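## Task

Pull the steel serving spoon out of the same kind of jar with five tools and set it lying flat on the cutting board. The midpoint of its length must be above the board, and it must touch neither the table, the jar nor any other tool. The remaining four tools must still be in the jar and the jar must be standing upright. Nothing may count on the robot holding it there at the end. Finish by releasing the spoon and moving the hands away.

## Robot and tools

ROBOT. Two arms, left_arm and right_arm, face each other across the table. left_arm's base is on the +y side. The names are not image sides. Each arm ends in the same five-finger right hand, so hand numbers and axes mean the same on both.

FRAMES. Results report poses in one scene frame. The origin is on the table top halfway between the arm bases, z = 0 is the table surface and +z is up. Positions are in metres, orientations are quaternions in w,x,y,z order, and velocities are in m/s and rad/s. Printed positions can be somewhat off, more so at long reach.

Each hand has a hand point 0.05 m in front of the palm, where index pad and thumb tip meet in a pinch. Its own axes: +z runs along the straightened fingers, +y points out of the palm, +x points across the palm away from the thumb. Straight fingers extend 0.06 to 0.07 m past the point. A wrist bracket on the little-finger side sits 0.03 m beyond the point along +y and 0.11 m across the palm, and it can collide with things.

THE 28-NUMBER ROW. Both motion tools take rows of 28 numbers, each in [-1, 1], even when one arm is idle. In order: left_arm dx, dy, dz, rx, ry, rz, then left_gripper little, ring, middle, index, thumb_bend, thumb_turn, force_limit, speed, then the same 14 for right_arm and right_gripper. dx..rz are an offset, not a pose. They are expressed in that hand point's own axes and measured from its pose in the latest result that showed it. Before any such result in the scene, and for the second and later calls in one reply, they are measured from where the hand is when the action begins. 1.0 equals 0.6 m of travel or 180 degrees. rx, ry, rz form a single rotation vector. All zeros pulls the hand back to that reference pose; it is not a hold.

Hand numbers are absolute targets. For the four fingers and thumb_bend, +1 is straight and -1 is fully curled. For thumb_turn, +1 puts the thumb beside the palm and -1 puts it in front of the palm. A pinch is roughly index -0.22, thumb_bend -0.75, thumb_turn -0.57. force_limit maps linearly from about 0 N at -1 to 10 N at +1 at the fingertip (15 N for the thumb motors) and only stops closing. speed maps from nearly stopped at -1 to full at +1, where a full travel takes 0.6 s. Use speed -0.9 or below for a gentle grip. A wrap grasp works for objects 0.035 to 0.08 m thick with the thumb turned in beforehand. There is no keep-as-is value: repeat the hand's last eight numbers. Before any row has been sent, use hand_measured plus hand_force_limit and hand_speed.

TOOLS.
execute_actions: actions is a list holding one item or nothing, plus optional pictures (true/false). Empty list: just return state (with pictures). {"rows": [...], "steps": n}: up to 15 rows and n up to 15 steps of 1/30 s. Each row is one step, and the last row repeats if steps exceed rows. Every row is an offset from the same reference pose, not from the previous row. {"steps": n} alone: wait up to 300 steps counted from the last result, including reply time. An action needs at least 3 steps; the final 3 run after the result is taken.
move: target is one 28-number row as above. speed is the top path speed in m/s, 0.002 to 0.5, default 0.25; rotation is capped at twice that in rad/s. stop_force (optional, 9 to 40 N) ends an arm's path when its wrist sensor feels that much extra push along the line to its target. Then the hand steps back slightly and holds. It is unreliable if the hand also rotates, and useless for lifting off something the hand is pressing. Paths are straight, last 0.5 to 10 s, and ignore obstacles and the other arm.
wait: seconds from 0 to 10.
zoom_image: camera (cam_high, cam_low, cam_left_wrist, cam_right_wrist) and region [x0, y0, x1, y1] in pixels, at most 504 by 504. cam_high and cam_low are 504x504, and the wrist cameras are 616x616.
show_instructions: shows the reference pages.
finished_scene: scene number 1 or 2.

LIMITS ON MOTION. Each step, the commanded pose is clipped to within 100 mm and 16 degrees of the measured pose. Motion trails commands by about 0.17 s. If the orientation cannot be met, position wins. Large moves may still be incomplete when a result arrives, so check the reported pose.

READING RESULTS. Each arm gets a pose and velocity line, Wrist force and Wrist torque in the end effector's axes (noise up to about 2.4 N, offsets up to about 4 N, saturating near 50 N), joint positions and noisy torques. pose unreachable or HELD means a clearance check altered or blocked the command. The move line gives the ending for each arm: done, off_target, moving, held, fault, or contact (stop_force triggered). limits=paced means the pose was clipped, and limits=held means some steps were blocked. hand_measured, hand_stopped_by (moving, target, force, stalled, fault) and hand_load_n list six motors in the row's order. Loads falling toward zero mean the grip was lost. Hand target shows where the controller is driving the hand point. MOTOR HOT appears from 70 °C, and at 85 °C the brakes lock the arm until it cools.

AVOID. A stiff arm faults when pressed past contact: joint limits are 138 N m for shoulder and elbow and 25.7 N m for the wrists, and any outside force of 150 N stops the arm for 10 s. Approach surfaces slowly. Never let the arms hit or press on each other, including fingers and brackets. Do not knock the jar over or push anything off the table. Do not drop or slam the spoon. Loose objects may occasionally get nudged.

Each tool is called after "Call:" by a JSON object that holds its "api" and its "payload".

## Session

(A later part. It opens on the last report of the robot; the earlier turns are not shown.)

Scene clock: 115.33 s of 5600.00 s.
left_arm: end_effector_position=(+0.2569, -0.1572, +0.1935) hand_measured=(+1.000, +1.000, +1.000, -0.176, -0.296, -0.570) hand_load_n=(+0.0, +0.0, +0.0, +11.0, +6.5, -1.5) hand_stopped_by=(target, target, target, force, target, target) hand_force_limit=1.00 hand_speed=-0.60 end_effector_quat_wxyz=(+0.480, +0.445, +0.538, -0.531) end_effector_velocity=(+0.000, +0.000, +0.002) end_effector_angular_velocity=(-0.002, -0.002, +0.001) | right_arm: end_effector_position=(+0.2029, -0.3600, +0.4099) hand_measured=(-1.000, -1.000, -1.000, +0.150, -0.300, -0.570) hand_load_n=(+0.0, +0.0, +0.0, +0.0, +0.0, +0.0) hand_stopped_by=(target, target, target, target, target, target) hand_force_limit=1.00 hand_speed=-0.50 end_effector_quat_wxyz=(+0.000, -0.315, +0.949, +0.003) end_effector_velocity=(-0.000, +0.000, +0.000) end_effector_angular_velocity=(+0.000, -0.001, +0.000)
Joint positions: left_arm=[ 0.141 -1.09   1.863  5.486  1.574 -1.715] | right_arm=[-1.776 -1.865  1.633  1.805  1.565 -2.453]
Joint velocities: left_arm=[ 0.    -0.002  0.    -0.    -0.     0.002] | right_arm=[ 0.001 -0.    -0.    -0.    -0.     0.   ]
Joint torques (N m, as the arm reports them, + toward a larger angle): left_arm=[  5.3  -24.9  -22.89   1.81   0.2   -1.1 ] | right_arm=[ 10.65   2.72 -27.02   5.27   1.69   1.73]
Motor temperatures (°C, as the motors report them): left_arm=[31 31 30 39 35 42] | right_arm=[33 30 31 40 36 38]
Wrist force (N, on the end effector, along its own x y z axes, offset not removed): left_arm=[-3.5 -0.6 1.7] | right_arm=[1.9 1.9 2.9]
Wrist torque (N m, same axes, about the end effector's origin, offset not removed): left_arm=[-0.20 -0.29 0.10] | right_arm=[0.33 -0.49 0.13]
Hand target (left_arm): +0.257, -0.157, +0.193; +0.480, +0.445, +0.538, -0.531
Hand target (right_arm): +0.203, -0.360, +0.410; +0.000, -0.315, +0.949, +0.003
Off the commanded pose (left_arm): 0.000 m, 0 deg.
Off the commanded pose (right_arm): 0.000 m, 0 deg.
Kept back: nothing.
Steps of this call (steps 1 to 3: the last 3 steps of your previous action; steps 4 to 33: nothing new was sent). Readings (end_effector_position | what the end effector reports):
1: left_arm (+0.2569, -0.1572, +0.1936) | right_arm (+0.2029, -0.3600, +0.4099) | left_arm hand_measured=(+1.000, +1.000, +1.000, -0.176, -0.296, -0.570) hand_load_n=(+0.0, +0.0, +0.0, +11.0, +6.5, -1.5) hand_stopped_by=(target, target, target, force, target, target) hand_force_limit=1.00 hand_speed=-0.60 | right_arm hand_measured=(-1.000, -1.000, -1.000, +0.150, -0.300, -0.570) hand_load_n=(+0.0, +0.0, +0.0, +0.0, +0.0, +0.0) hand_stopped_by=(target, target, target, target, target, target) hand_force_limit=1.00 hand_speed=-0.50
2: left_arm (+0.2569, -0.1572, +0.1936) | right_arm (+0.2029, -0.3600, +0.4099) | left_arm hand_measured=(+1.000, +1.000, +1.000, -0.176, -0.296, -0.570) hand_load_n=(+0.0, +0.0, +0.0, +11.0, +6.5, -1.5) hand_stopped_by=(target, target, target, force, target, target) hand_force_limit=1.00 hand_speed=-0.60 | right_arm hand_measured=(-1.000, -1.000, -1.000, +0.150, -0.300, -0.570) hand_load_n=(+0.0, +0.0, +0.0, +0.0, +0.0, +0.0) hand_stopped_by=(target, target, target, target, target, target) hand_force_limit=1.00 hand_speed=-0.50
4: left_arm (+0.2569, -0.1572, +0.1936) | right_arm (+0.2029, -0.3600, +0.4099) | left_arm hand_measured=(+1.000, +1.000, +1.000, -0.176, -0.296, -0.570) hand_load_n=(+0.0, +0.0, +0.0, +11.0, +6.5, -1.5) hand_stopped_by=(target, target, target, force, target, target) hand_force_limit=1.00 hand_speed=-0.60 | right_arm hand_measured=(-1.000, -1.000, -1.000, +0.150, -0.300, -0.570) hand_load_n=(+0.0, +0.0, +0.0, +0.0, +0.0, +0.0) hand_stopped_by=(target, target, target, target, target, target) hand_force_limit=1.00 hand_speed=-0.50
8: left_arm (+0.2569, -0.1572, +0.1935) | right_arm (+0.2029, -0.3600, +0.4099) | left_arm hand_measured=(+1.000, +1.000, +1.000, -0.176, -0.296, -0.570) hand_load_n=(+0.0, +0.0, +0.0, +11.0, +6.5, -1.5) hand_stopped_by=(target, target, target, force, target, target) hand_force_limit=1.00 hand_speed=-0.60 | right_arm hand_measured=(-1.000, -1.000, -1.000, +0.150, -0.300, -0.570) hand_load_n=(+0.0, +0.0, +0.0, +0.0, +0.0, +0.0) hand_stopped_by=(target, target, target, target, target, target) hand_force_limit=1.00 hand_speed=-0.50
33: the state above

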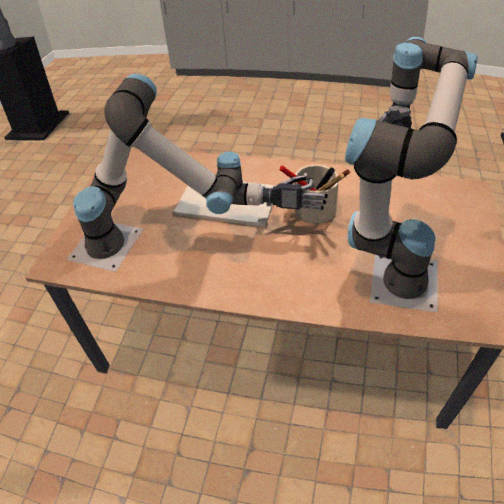

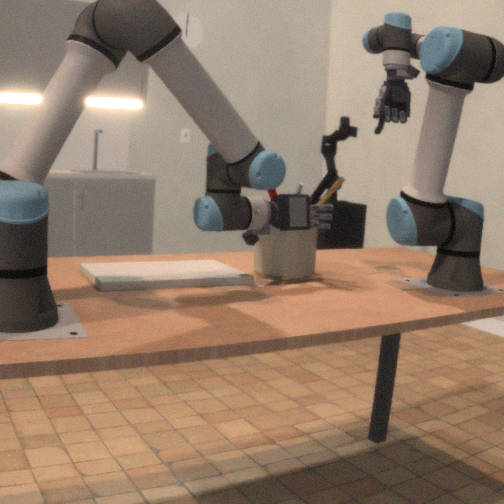

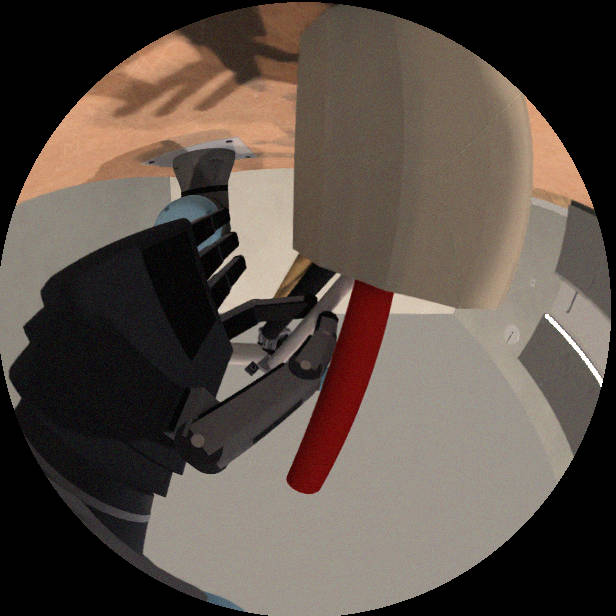

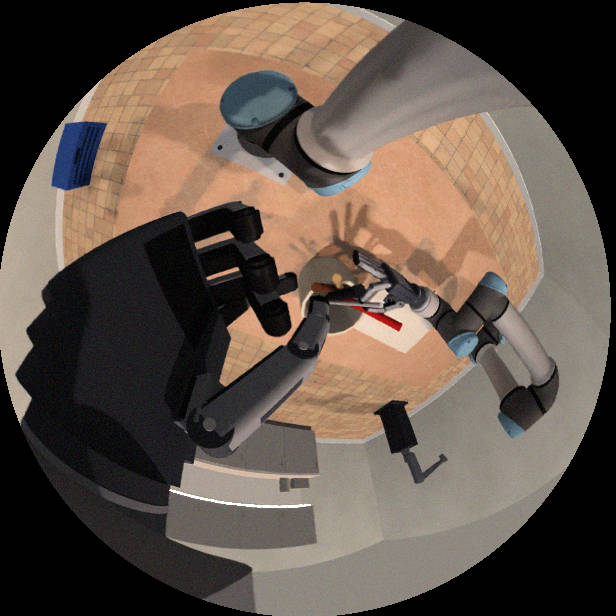

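Call:
{"api": "move", "payload": {"target": [-0.05,-0.008,0,0,0,0,1,1,1,-0.85,-0.3,-0.57,1,-0.6,0,0,0,0,0,0,-1,-1,-1,0.15,-0.3,-0.57,1,-0.5], "speed": 0.012}}

Call:
{"api": "zoom_image", "payload": {"camera": "cam_left_wrist", "region": [180,180,480,480]}}

Call:
{"api": "zoom_image", "payload": {"camera": "cam_right_wrist", "region": [260,200,460,360]}}

Call:
{"api": "zoom_image", "payload": {"camera": "cam_low", "region": [240,130,380,270]}}

Scene clock: 118.37 s of 5600.00 s.
left_arm: end_effector_position=(+0.2565, -0.1565, +0.2235) hand_measured=(+1.000, +1.000, +1.000, -0.176, -0.296, -0.570) hand_load_n=(+0.0, +0.0, +0.0, +9.5, +7.0, -3.5) hand_stopped_by=(target, target, target, force, target, target) hand_force_limit=1.00 hand_speed=-0.60 end_effector_quat_wxyz=(+0.480, +0.445, +0.538, -0.531) end_effector_velocity=(-0.001, -0.000, +0.003) end_effector_angular_velocity=(-0.001, -0.000, -0.001) | right_arm: end_effector_position=(+0.2029, -0.3600, +0.4099) hand_measured=(-1.000, -1.000, -1.000, +0.150, -0.300, -0.570) hand_load_n=(+0.0, +0.0, +0.0, +0.0, +0.0, +0.0) hand_stopped_by=(target, target, target, target, target, target) hand_force_limit=1.00 hand_speed=-0.50 end_effector_quat_wxyz=(+0.000, -0.315, +0.949, +0.003) end_effector_velocity=(-0.000, -0.000, -0.000) end_effector_angular_velocity=(-0.001, +0.000, -0.001)
Joint positions: left_arm=[ 0.14  -1.141  1.843  5.557  1.573 -1.715] | right_arm=[-1.776 -1.865  1.633  1.805  1.565 -2.453]
Joint velocities: left_arm=[-0.001 -0.005 -0.002  0.007  0.     0.   ] | right_arm=[ 0.    -0.     0.    -0.     0.001  0.001]
Joint torques (N m, as the arm reports them, + toward a larger angle): left_arm=[ -7.69 -49.73 -26.68   0.44  -1.9    1.92] | right_arm=[ 11.09   1.89 -27.82   5.19   1.7    1.73]
Motor temperatures (°C, as the motors report them): left_arm=[31 31 30 39 35 42] | right_arm=[33 30 31 40 36 38]
Wrist force (N, on the end effector, along its own x y z axes, offset not removed): left_arm=[1.5 -0.7 0.4] | right_arm=[2.5 1.5 1.2]
Wrist torque (N m, same axes, about the end effector's origin, offset not removed): left_arm=[-0.29 -0.24 0.07] | right_arm=[0.28 -0.62 0.12]
Hand target (left_arm): +0.256, -0.156, +0.224; +0.480, +0.445, +0.538, -0.531
Hand target (right_arm): +0.203, -0.360, +0.410; +0.000, -0.315, +0.949, +0.003
Off the commanded pose (left_arm): 0.000 m, 0 deg.
Off the commanded pose (right_arm): 0.000 m, 0 deg.
Kept back: nothing.
move: done

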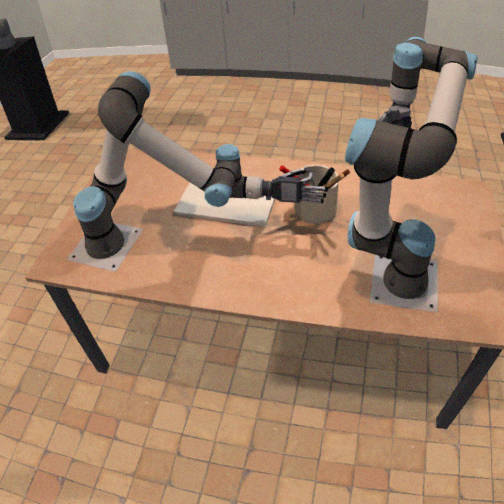

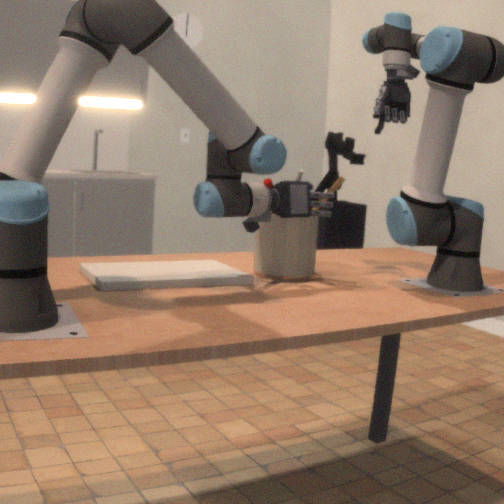

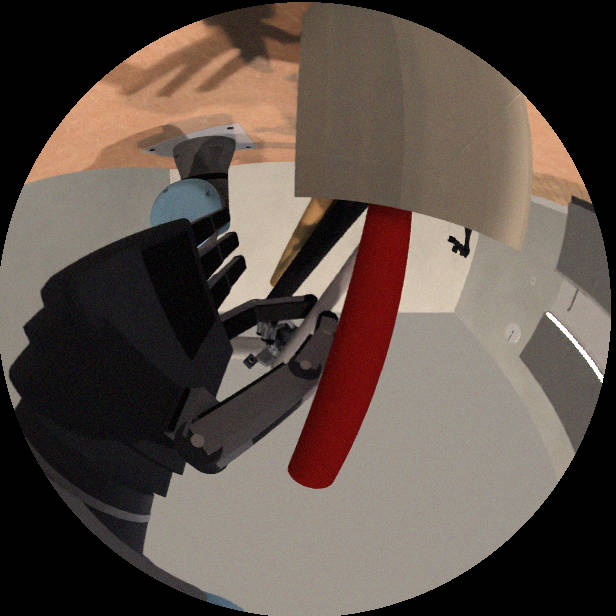

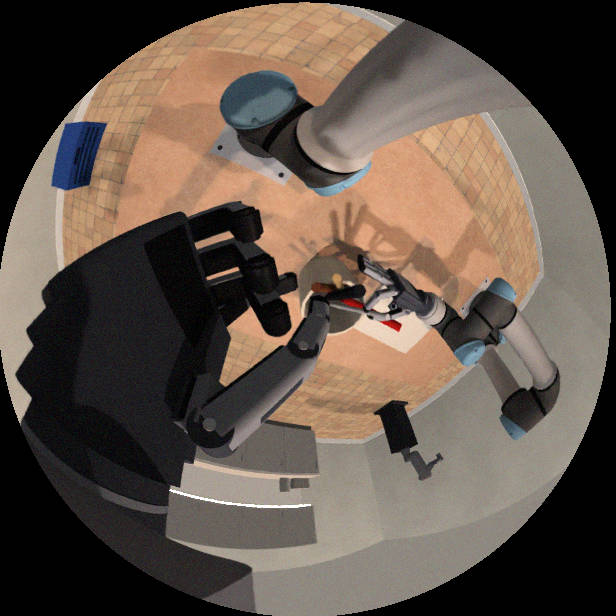

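Region (180, 180, 480, 480) of cam_left_wrist's 616x616 image, scaled by 1.680, with more detail than that image has.

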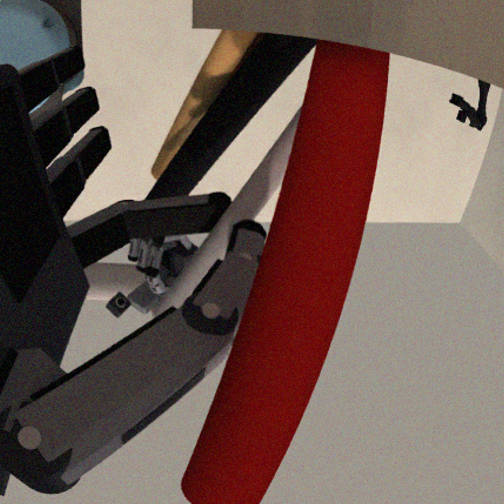

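Region (260, 200, 460, 360) of cam_right_wrist's 616x616 image, scaled by 2.520, with more detail than that image has; it fills the top 403 rows of this view, and the rest is white.

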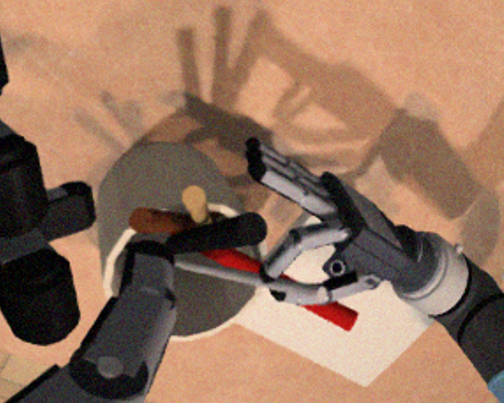

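Region (240, 130, 380, 270) of cam_low's 504x504 image, scaled by 3.600, with more detail than that image has.

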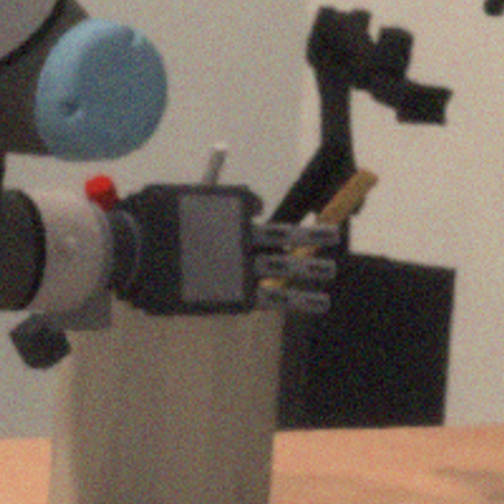

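Only the steel is held. Lift further, toward jar centre slightly.

Call:
{"api": "move", "payload": {"target": [-0.2,-0.03,0.03,0,0,0,1,1,1,-0.9,-0.3,-0.57,1,-0.6,0,0,0,0,0,0,-1,-1,-1,0.15,-0.3,-0.57,1,-0.5], "speed": 0.02}}

Call:
{"api": "move", "payload": {"target": [-0.15,-0.023,0,0,0,0,1,1,1,-0.95,-0.3,-0.57,1,-0.6,0,0,0,0,0,0,-1,-1,-1,0.15,-0.3,-0.57,1,-0.5], "speed": 0.02}}

Scene clock: 125.03 s of 5600.00 s.
left_arm: end_effector_position=(+0.2567, -0.1716, +0.3449) hand_measured=(+1.000, +1.000, +1.000, -0.184, -0.296, -0.570) hand_load_n=(+0.0, +0.0, +0.0, +9.5, +7.5, -1.5) hand_stopped_by=(target, target, target, force, target, target) hand_force_limit=1.00 hand_speed=-0.60 end_effector_quat_wxyz=(+0.480, +0.445, +0.538, -0.531) end_effector_velocity=(-0.001, -0.001, +0.003) end_effector_angular_velocity=(-0.001, -0.001, -0.002) | right_arm: end_effector_position=(+0.2029, -0.3600, +0.4099) hand_measured=(-1.000, -1.000, -1.000, +0.150, -0.300, -0.570) hand_load_n=(+0.0, +0.0, +0.0, +0.0, +0.0, +0.0) hand_stopped_by=(target, target, target, target, target, target) hand_force_limit=1.00 hand_speed=-0.50 end_effector_quat_wxyz=(+0.000, -0.315, +0.949, +0.003) end_effector_velocity=(+0.000, +0.000, -0.000) end_effector_angular_velocity=(+0.001, +0.001, +0.000)
Joint positions: left_arm=[ 0.139 -1.261  1.655  5.866  1.572 -1.715] | right_arm=[-1.776 -1.865  1.633  1.805  1.565 -2.453]
Joint velocities: left_arm=[-0.001 -0.002 -0.005  0.006  0.001  0.001] | right_arm=[ 0.001  0.     0.    -0.    -0.001  0.   ]
Joint torques (N m, as the arm reports them, + toward a larger angle): left_arm=[ -7.91 -48.5  -31.76   0.14  -2.12   2.35] | right_arm=[ 11.54   2.1  -27.92   5.08   1.6    1.59]
Motor temperatures (°C, as the motors report them): left_arm=[31 31 30 39 35 42] | right_arm=[33 30 31 40 36 38]
Wrist force (N, on the end effector, along its own x y z axes, offset not removed): left_arm=[2.3 0.0 0.9] | right_arm=[2.4 0.9 2.4]
Wrist torque (N m, same axes, about the end effector's origin, offset not removed): left_arm=[-0.04 -0.37 0.09] | right_arm=[0.29 -0.61 0.10]
Hand target (left_arm): +0.257, -0.172, +0.345; +0.480, +0.445, +0.538, -0.531
Hand target (right_arm): +0.203, -0.360, +0.410; +0.000, -0.315, +0.949, +0.003
Off the commanded pose (left_arm): 0.000 m, 0 deg.
Off the commanded pose (right_arm): 0.000 m, 0 deg.
Kept back: nothing.
move: done

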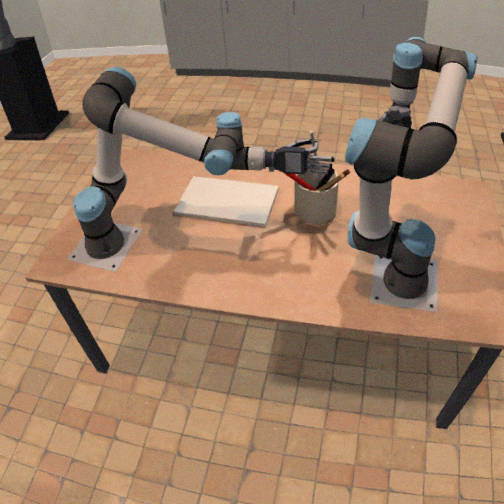

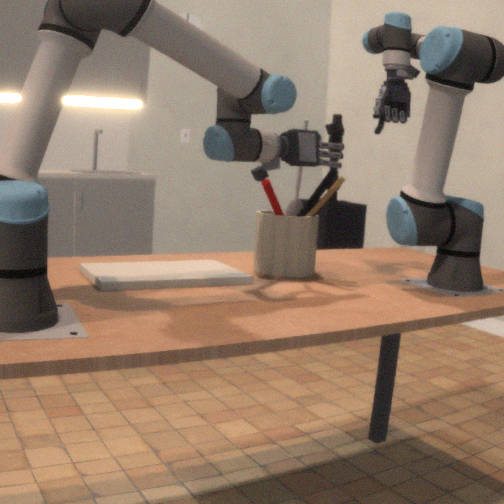

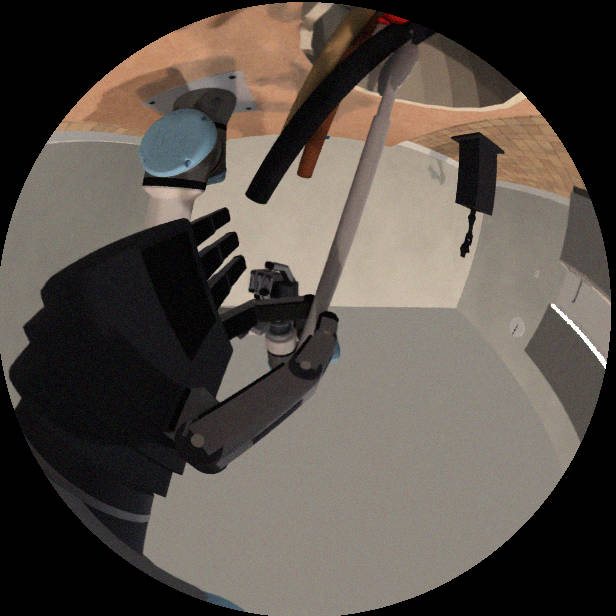

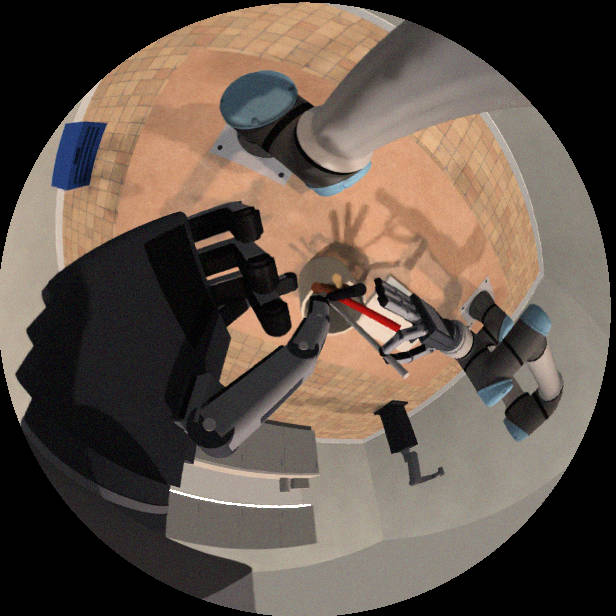

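Scene clock: 129.90 s of 5600.00 s.
left_arm: end_effector_position=(+0.2560, -0.1695, +0.4356) hand_measured=(+1.000, +1.000, +1.000, -0.190, -0.296, -0.570) hand_load_n=(+0.0, +0.0, +0.0, +10.5, +8.5, -1.0) hand_stopped_by=(target, target, target, force, target, target) hand_force_limit=1.00 hand_speed=-0.60 end_effector_quat_wxyz=(+0.480, +0.445, +0.538, -0.531) end_effector_velocity=(-0.001, -0.001, +0.001) end_effector_angular_velocity=(+0.002, +0.000, -0.003) | right_arm: end_effector_position=(+0.2029, -0.3600, +0.4099) hand_measured=(-1.000, -1.000, -1.000, +0.150, -0.300, -0.570) hand_load_n=(+0.0, +0.0, +0.0, +0.0, +0.0, +0.0) hand_stopped_by=(target, target, target, target, target, target) hand_force_limit=1.00 hand_speed=-0.50 end_effector_quat_wxyz=(+0.000, -0.315, +0.949, +0.003) end_effector_velocity=(-0.000, +0.000, -0.000) end_effector_angular_velocity=(+0.000, +0.001, +0.000)
Joint positions: left_arm=[ 0.138 -1.326  1.499  6.087  1.571 -1.715] | right_arm=[-1.776 -1.865  1.633  1.805  1.565 -2.453]
Joint velocities: left_arm=[-0.001  0.    -0.005  0.007  0.002 -0.   ] | right_arm=[ 0.     0.     0.001 -0.    -0.     0.   ]
Joint torques (N m, as the arm reports them, + toward a larger angle): left_arm=[ -7.64 -46.32 -31.86   0.6   -2.02   2.36] | right_arm=[ 11.46   1.69 -27.46   5.16   1.6    1.89]
Motor temperatures (°C, as the motors report them): left_arm=[31 31 30 39 35 42] | right_arm=[33 30 31 40 36 38]
Wrist force (N, on the end effector, along its own x y z axes, offset not removed): left_arm=[1.7 -0.3 1.2] | right_arm=[0.4 1.5 3.7]
Wrist torque (N m, same axes, about the end effector's origin, offset not removed): left_arm=[-0.14 -0.34 0.03] | right_arm=[0.21 -0.36 -0.03]
Hand target (left_arm): +0.256, -0.169, +0.436; +0.480, +0.445, +0.538, -0.531
Hand target (right_arm): +0.203, -0.360, +0.410; +0.000, -0.315, +0.949, +0.003
Off the commanded pose (left_arm): 0.000 m, 0 deg.
Off the commanded pose (right_arm): 0.000 m, 0 deg.
Kept back: nothing.
move: done

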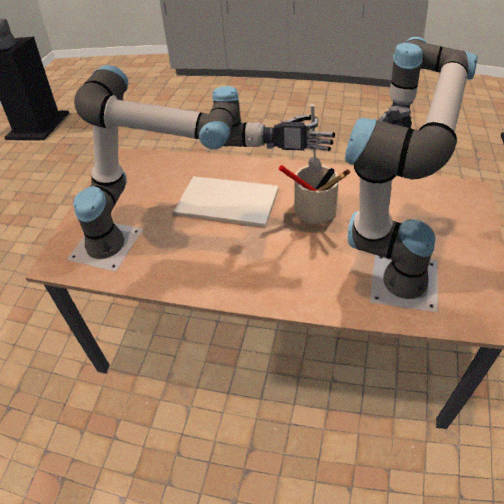

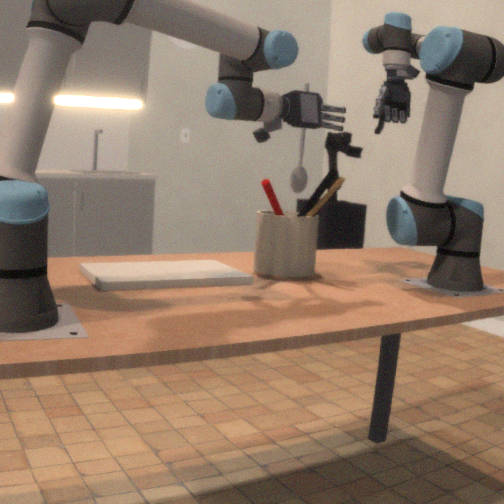

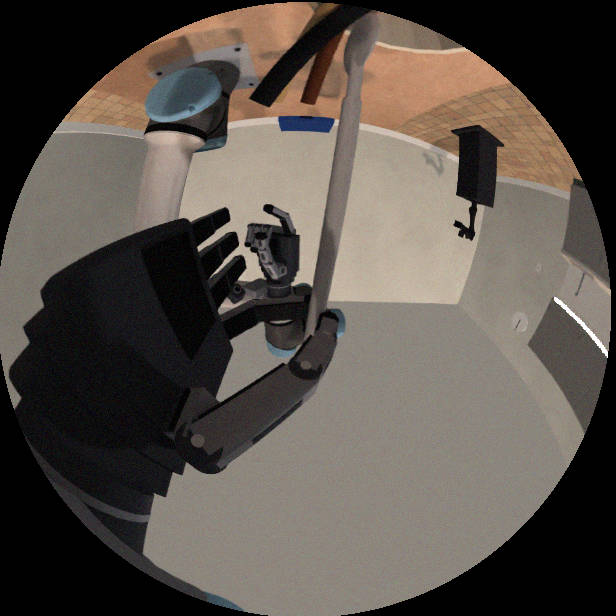

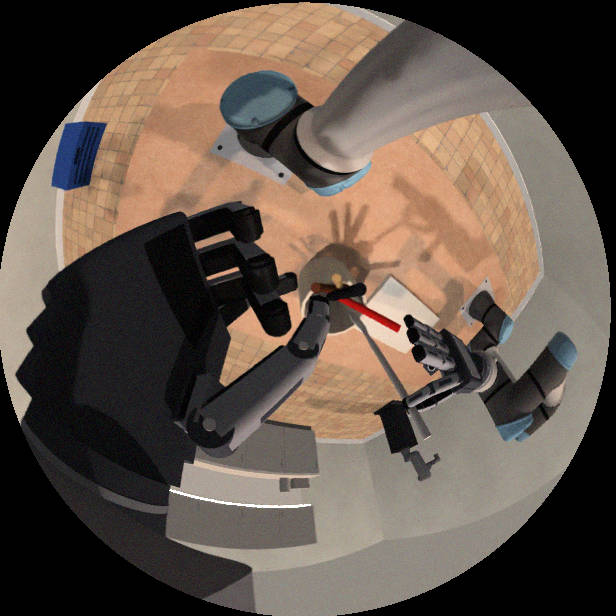

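Call:
{"api": "move", "payload": {"target": [0.1,0.015,-0.33,0,0,0,1,1,1,-1,-0.3,-0.57,1,-0.6,0,0,0,0,0,0,-1,-1,-1,0.15,-0.3,-0.57,1,-0.5], "speed": 0.05}}

Call:
{"api": "move", "payload": {"target": [0,0,0,0,0,-0.452,1,1,1,-0.93,-0.3,-0.57,1,-0.6,0,0,0,0,0,0,-1,-1,-1,0.15,-0.3,-0.57,1,-0.5], "speed": 0.1}}

Scene clock: 136.30 s of 5600.00 s.
left_arm: end_effector_position=(+0.2479, +0.0265, +0.3705) hand_measured=(+1.000, +1.000, +1.000, -0.190, -0.296, -0.570) hand_load_n=(+0.0, +0.0, +0.0, +10.5, +8.5, -1.0) hand_stopped_by=(target, target, target, force, target, target) hand_force_limit=1.00 hand_speed=-0.60 end_effector_quat_wxyz=(+0.480, +0.445, +0.538, -0.531) end_effector_velocity=(-0.000, +0.002, -0.001) end_effector_angular_velocity=(+0.001, +0.000, +0.001) | right_arm: end_effector_position=(+0.2029, -0.3600, +0.4099) hand_measured=(-1.000, -1.000, -1.000, +0.150, -0.300, -0.570) hand_load_n=(+0.0, +0.0, +0.0, +0.0, +0.0, +0.0) hand_stopped_by=(target, target, target, target, target, target) hand_force_limit=1.00 hand_speed=-0.50 end_effector_quat_wxyz=(+0.000, -0.315, +0.949, +0.003) end_effector_velocity=(+0.000, -0.000, +0.000) end_effector_angular_velocity=(-0.001, -0.000, -0.001)
Joint positions: left_arm=[ 0.139 -1.745  2.106  5.898  1.573 -1.715] | right_arm=[-1.776 -1.865  1.633  1.805  1.565 -2.453]
Joint velocities: left_arm=[-0.001 -0.005  0.007 -0.    -0.002 -0.   ] | right_arm=[-0.001 -0.    -0.     0.     0.001  0.001]
Joint torques (N m, as the arm reports them, + toward a larger angle): left_arm=[ -7.6  -25.05 -18.64  -4.41  -2.21  -1.68] | right_arm=[ 10.14   0.79 -27.17   5.1    1.75   1.76]
Motor temperatures (°C, as the motors report them): left_arm=[31 31 30 39 35 42] | right_arm=[33 30 31 40 36 38]
Wrist force (N, on the end effector, along its own x y z axes, offset not removed): left_arm=[0.8 -0.8 1.3] | right_arm=[2.6 2.4 1.5]
Wrist torque (N m, same axes, about the end effector's origin, offset not removed): left_arm=[-0.16 -0.12 -0.03] | right_arm=[0.50 -0.68 0.24]
Hand target (left_arm): +0.248, +0.027, +0.370; +0.480, +0.445, +0.538, -0.531
Hand target (right_arm): +0.203, -0.360, +0.410; +0.000, -0.315, +0.949, +0.003
Off the commanded pose (left_arm): 0.000 m, 0 deg.
Off the commanded pose (right_arm): 0.000 m, 0 deg.
Kept back: nothing.
move: done

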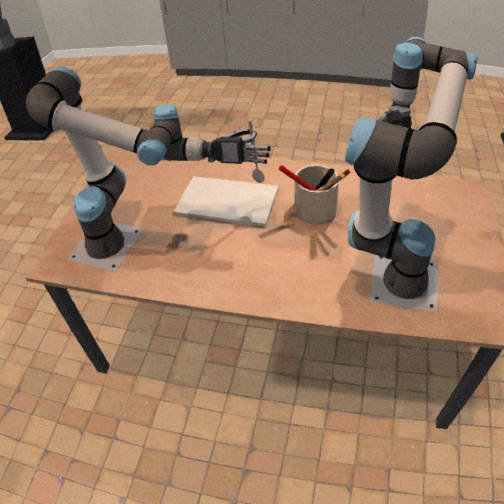

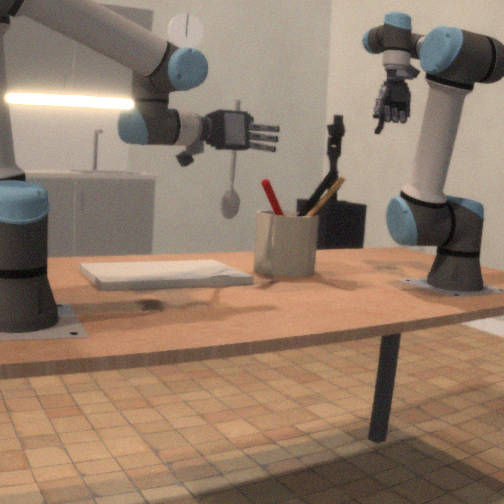

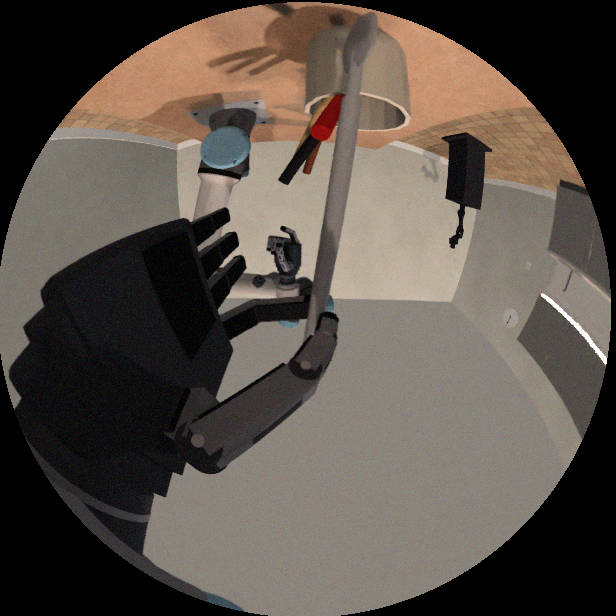

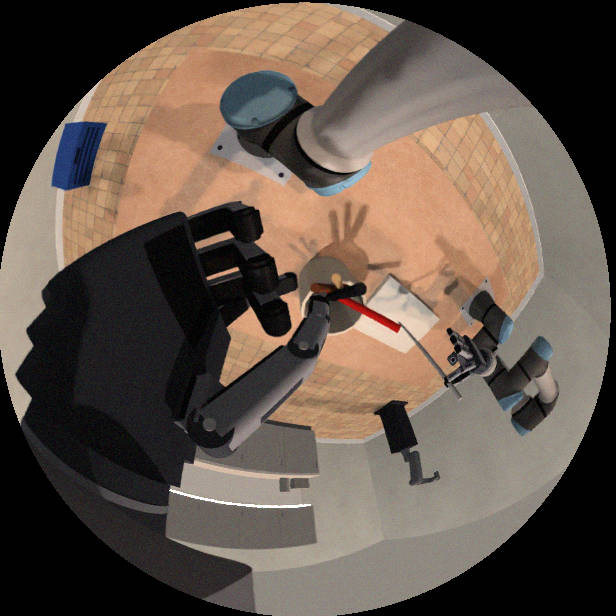

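Scene clock: 143.83 s of 5600.00 s.
left_arm: end_effector_position=(+0.2479, +0.0265, +0.3705) hand_measured=(+1.000, +1.000, +1.000, -0.190, -0.296, -0.570) hand_load_n=(+0.0, +0.0, +0.0, +9.5, +6.5, +0.0) hand_stopped_by=(target, target, target, force, target, target) hand_force_limit=1.00 hand_speed=-0.60 end_effector_quat_wxyz=(+0.019, -0.012, +0.699, -0.715) end_effector_velocity=(+0.000, +0.000, +0.000) end_effector_angular_velocity=(-0.001, +0.017, -0.001) | right_arm: end_effector_position=(+0.2029, -0.3600, +0.4099) hand_measured=(-1.000, -1.000, -1.000, +0.150, -0.300, -0.570) hand_load_n=(+0.0, +0.0, +0.0, +0.0, +0.0, +0.0) hand_stopped_by=(target, target, target, target, target, target) hand_force_limit=1.00 hand_speed=-0.50 end_effector_quat_wxyz=(+0.000, -0.315, +0.949, +0.003) end_effector_velocity=(+0.000, -0.000, -0.000) end_effector_angular_velocity=(-0.000, +0.000, -0.001)
Joint positions: left_arm=[ 0.248 -1.762  1.904  6.117  1.681 -3.136] | right_arm=[-1.776 -1.865  1.633  1.805  1.565 -2.453]
Joint velocities: left_arm=[ 0.004  0.001 -0.003  0.001  0.005 -0.017] | right_arm=[-0.002  0.     0.    -0.     0.    -0.001]
Joint torques (N m, as the arm reports them, + toward a larger angle): left_arm=[  7.09  -4.25 -31.87   0.46   2.17  -2.08] | right_arm=[ 10.01   1.36 -27.43   4.97   1.42   1.95]
Motor temperatures (°C, as the motors report them): left_arm=[31 31 30 39 35 42] | right_arm=[33 30 31 40 36 38]
Wrist force (N, on the end effector, along its own x y z axes, offset not removed): left_arm=[-0.1 0.4 1.4] | right_arm=[1.6 2.5 2.4]
Wrist torque (N m, same axes, about the end effector's origin, offset not removed): left_arm=[-0.29 -0.33 0.05] | right_arm=[0.43 -0.47 0.16]
Hand target (left_arm): +0.248, +0.026, +0.370; +0.018, -0.013, +0.699, -0.715
Hand target (right_arm): +0.203, -0.360, +0.410; +0.000, -0.315, +0.949, +0.003
Off the commanded pose (left_arm): 0.000 m, 0 deg.
Off the commanded pose (right_arm): 0.000 m, 0 deg.
Kept back: nothing.
move: done

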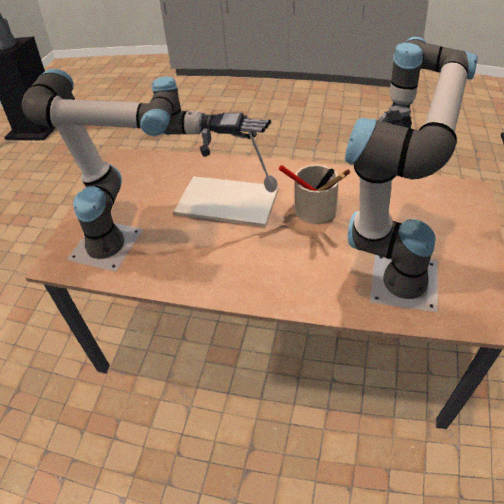

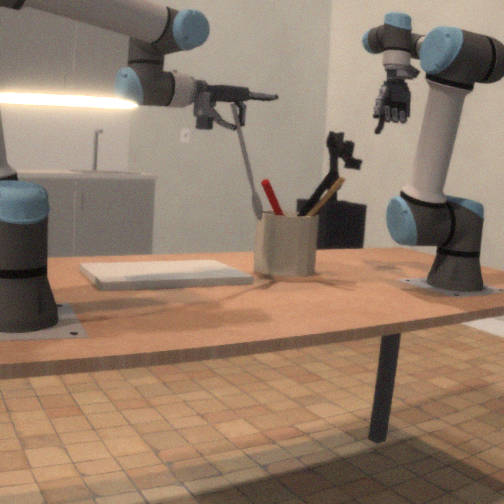

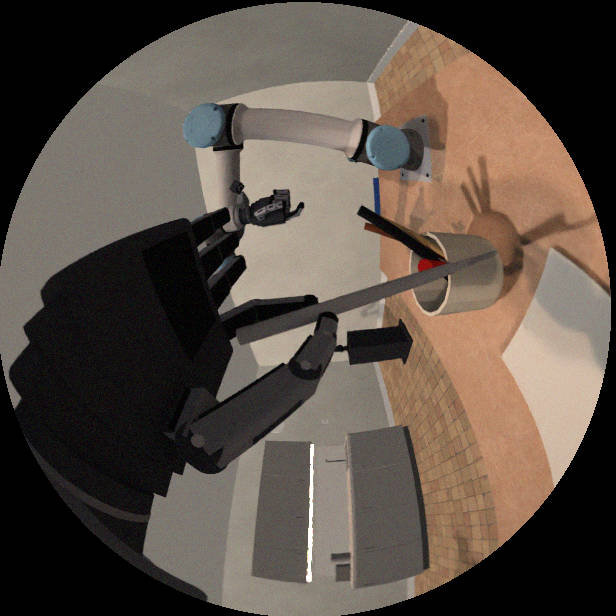

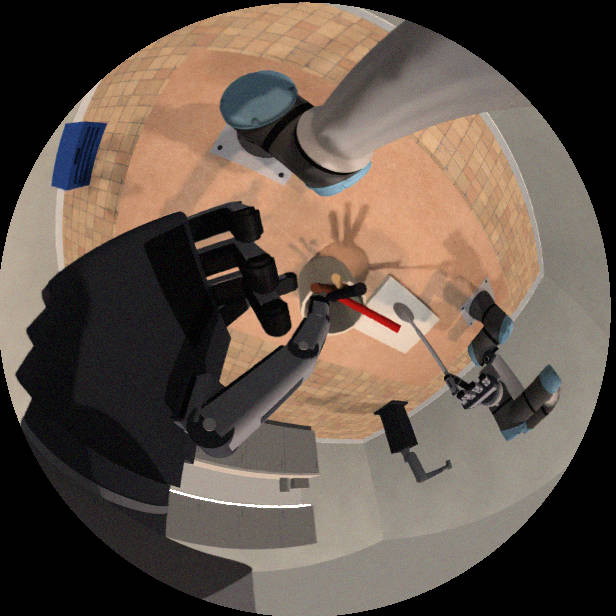

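Call:
{"api": "move", "payload": {"target": [0,0.18,-0.04,0,0,0,1,1,1,-0.97,-0.3,-0.57,1,-0.6,0,0,0,0,0,0,-1,-1,-1,0.15,-0.3,-0.57,1,-0.5], "speed": 0.02}}

Call:
{"api": "zoom_image", "payload": {"camera": "cam_low", "region": [60,100,340,320]}}

Call:
{"api": "zoom_image", "payload": {"camera": "cam_high", "region": [130,90,350,260]}}

Scene clock: 149.93 s of 5600.00 s.
left_arm: end_effector_position=(+0.2478, +0.0479, +0.2623) hand_measured=(+1.000, +1.000, +1.000, -0.196, -0.296, -0.570) hand_load_n=(+0.0, +0.0, +0.0, +10.5, +7.5, +0.0) hand_stopped_by=(target, target, target, force, target, target) hand_force_limit=1.00 hand_speed=-0.60 end_effector_quat_wxyz=(+0.019, -0.012, +0.699, -0.715) end_effector_velocity=(+0.001, +0.000, -0.002) end_effector_angular_velocity=(-0.001, -0.001, +0.001) | right_arm: end_effector_position=(+0.2029, -0.3600, +0.4099) hand_measured=(-1.000, -1.000, -1.000, +0.150, -0.300, -0.570) hand_load_n=(+0.0, +0.0, +0.0, +0.0, +0.0, +0.0) hand_stopped_by=(target, target, target, target, target, target) hand_force_limit=1.00 hand_speed=-0.50 end_effector_quat_wxyz=(+0.000, -0.315, +0.949, +0.003) end_effector_velocity=(-0.000, +0.000, +0.000) end_effector_angular_velocity=(+0.000, -0.000, +0.002)
Joint positions: left_arm=[ 0.259 -1.73   2.167  5.822  1.692 -3.136] | right_arm=[-1.776 -1.865  1.633  1.805  1.565 -2.453]
Joint velocities: left_arm=[ 0.001  0.003  0.006 -0.01   0.001  0.001] | right_arm=[ 0.001 -0.    -0.     0.    -0.    -0.001]
Joint torques (N m, as the arm reports them, + toward a larger angle): left_arm=[  7.06  -2.97 -16.39  -4.47   2.42   2.33] | right_arm=[ 10.9    1.29 -27.89   5.03   1.33   2.05]
Motor temperatures (°C, as the motors report them): left_arm=[31 31 30 39 35 42] | right_arm=[33 30 31 40 36 38]
Wrist force (N, on the end effector, along its own x y z axes, offset not removed): left_arm=[0.3 0.3 0.3] | right_arm=[2.8 1.4 2.0]
Wrist torque (N m, same axes, about the end effector's origin, offset not removed): left_arm=[-0.25 -0.36 0.04] | right_arm=[0.24 -0.66 0.18]
Hand target (left_arm): +0.248, +0.048, +0.262; +0.019, -0.012, +0.699, -0.715
Hand target (right_arm): +0.203, -0.360, +0.410; +0.000, -0.315, +0.949, +0.003
Off the commanded pose (left_arm): 0.000 m, 0 deg.
Off the commanded pose (right_arm): 0.000 m, 0 deg.
Kept back: nothing.
move: done

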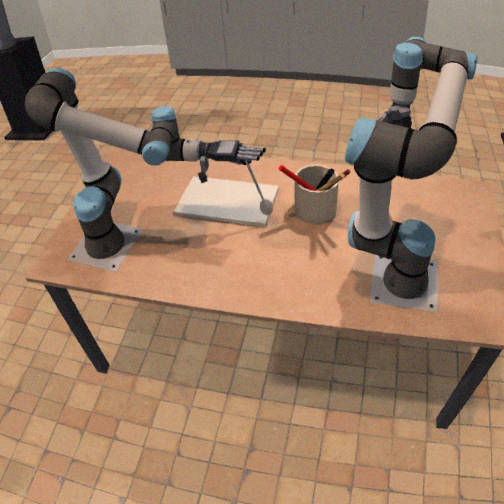

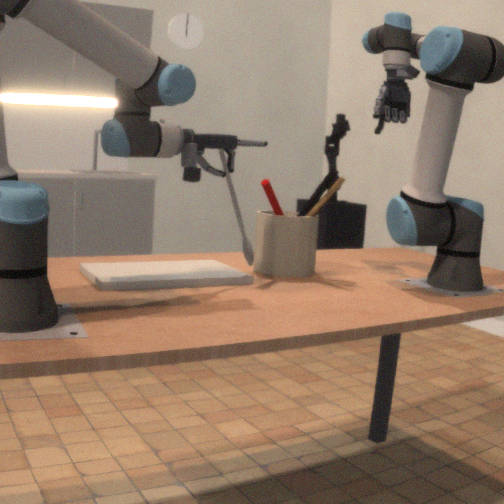

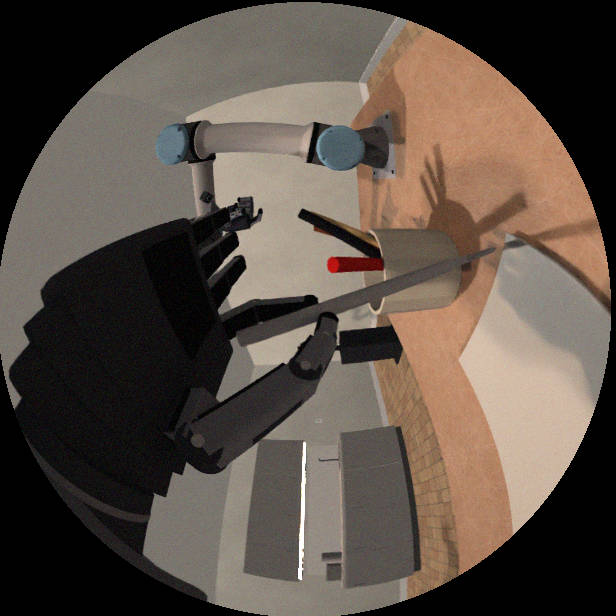

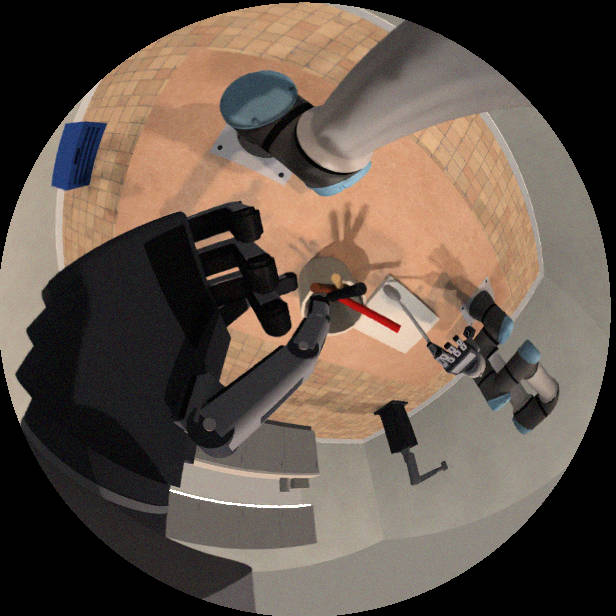

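Region (60, 100, 340, 320) of cam_low's 504x504 image, scaled by 1.800, with more detail than that image has; it fills the top 396 rows of this view, and the rest is white.

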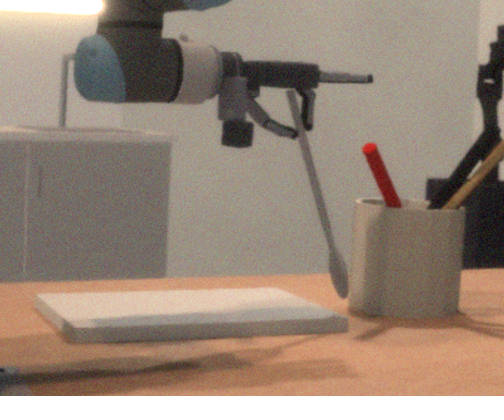

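Region (130, 90, 350, 260) of cam_high's 504x504 image, scaled by 2.291, with more detail than that image has; it fills the top 389 rows of this view, and the rest is white.

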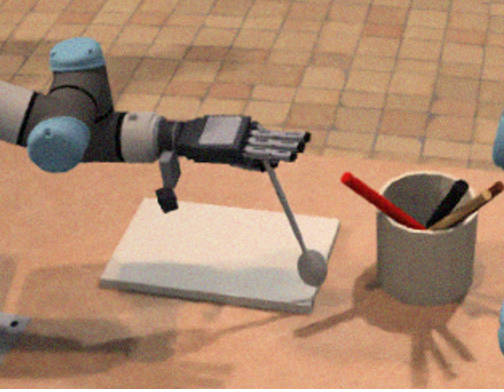

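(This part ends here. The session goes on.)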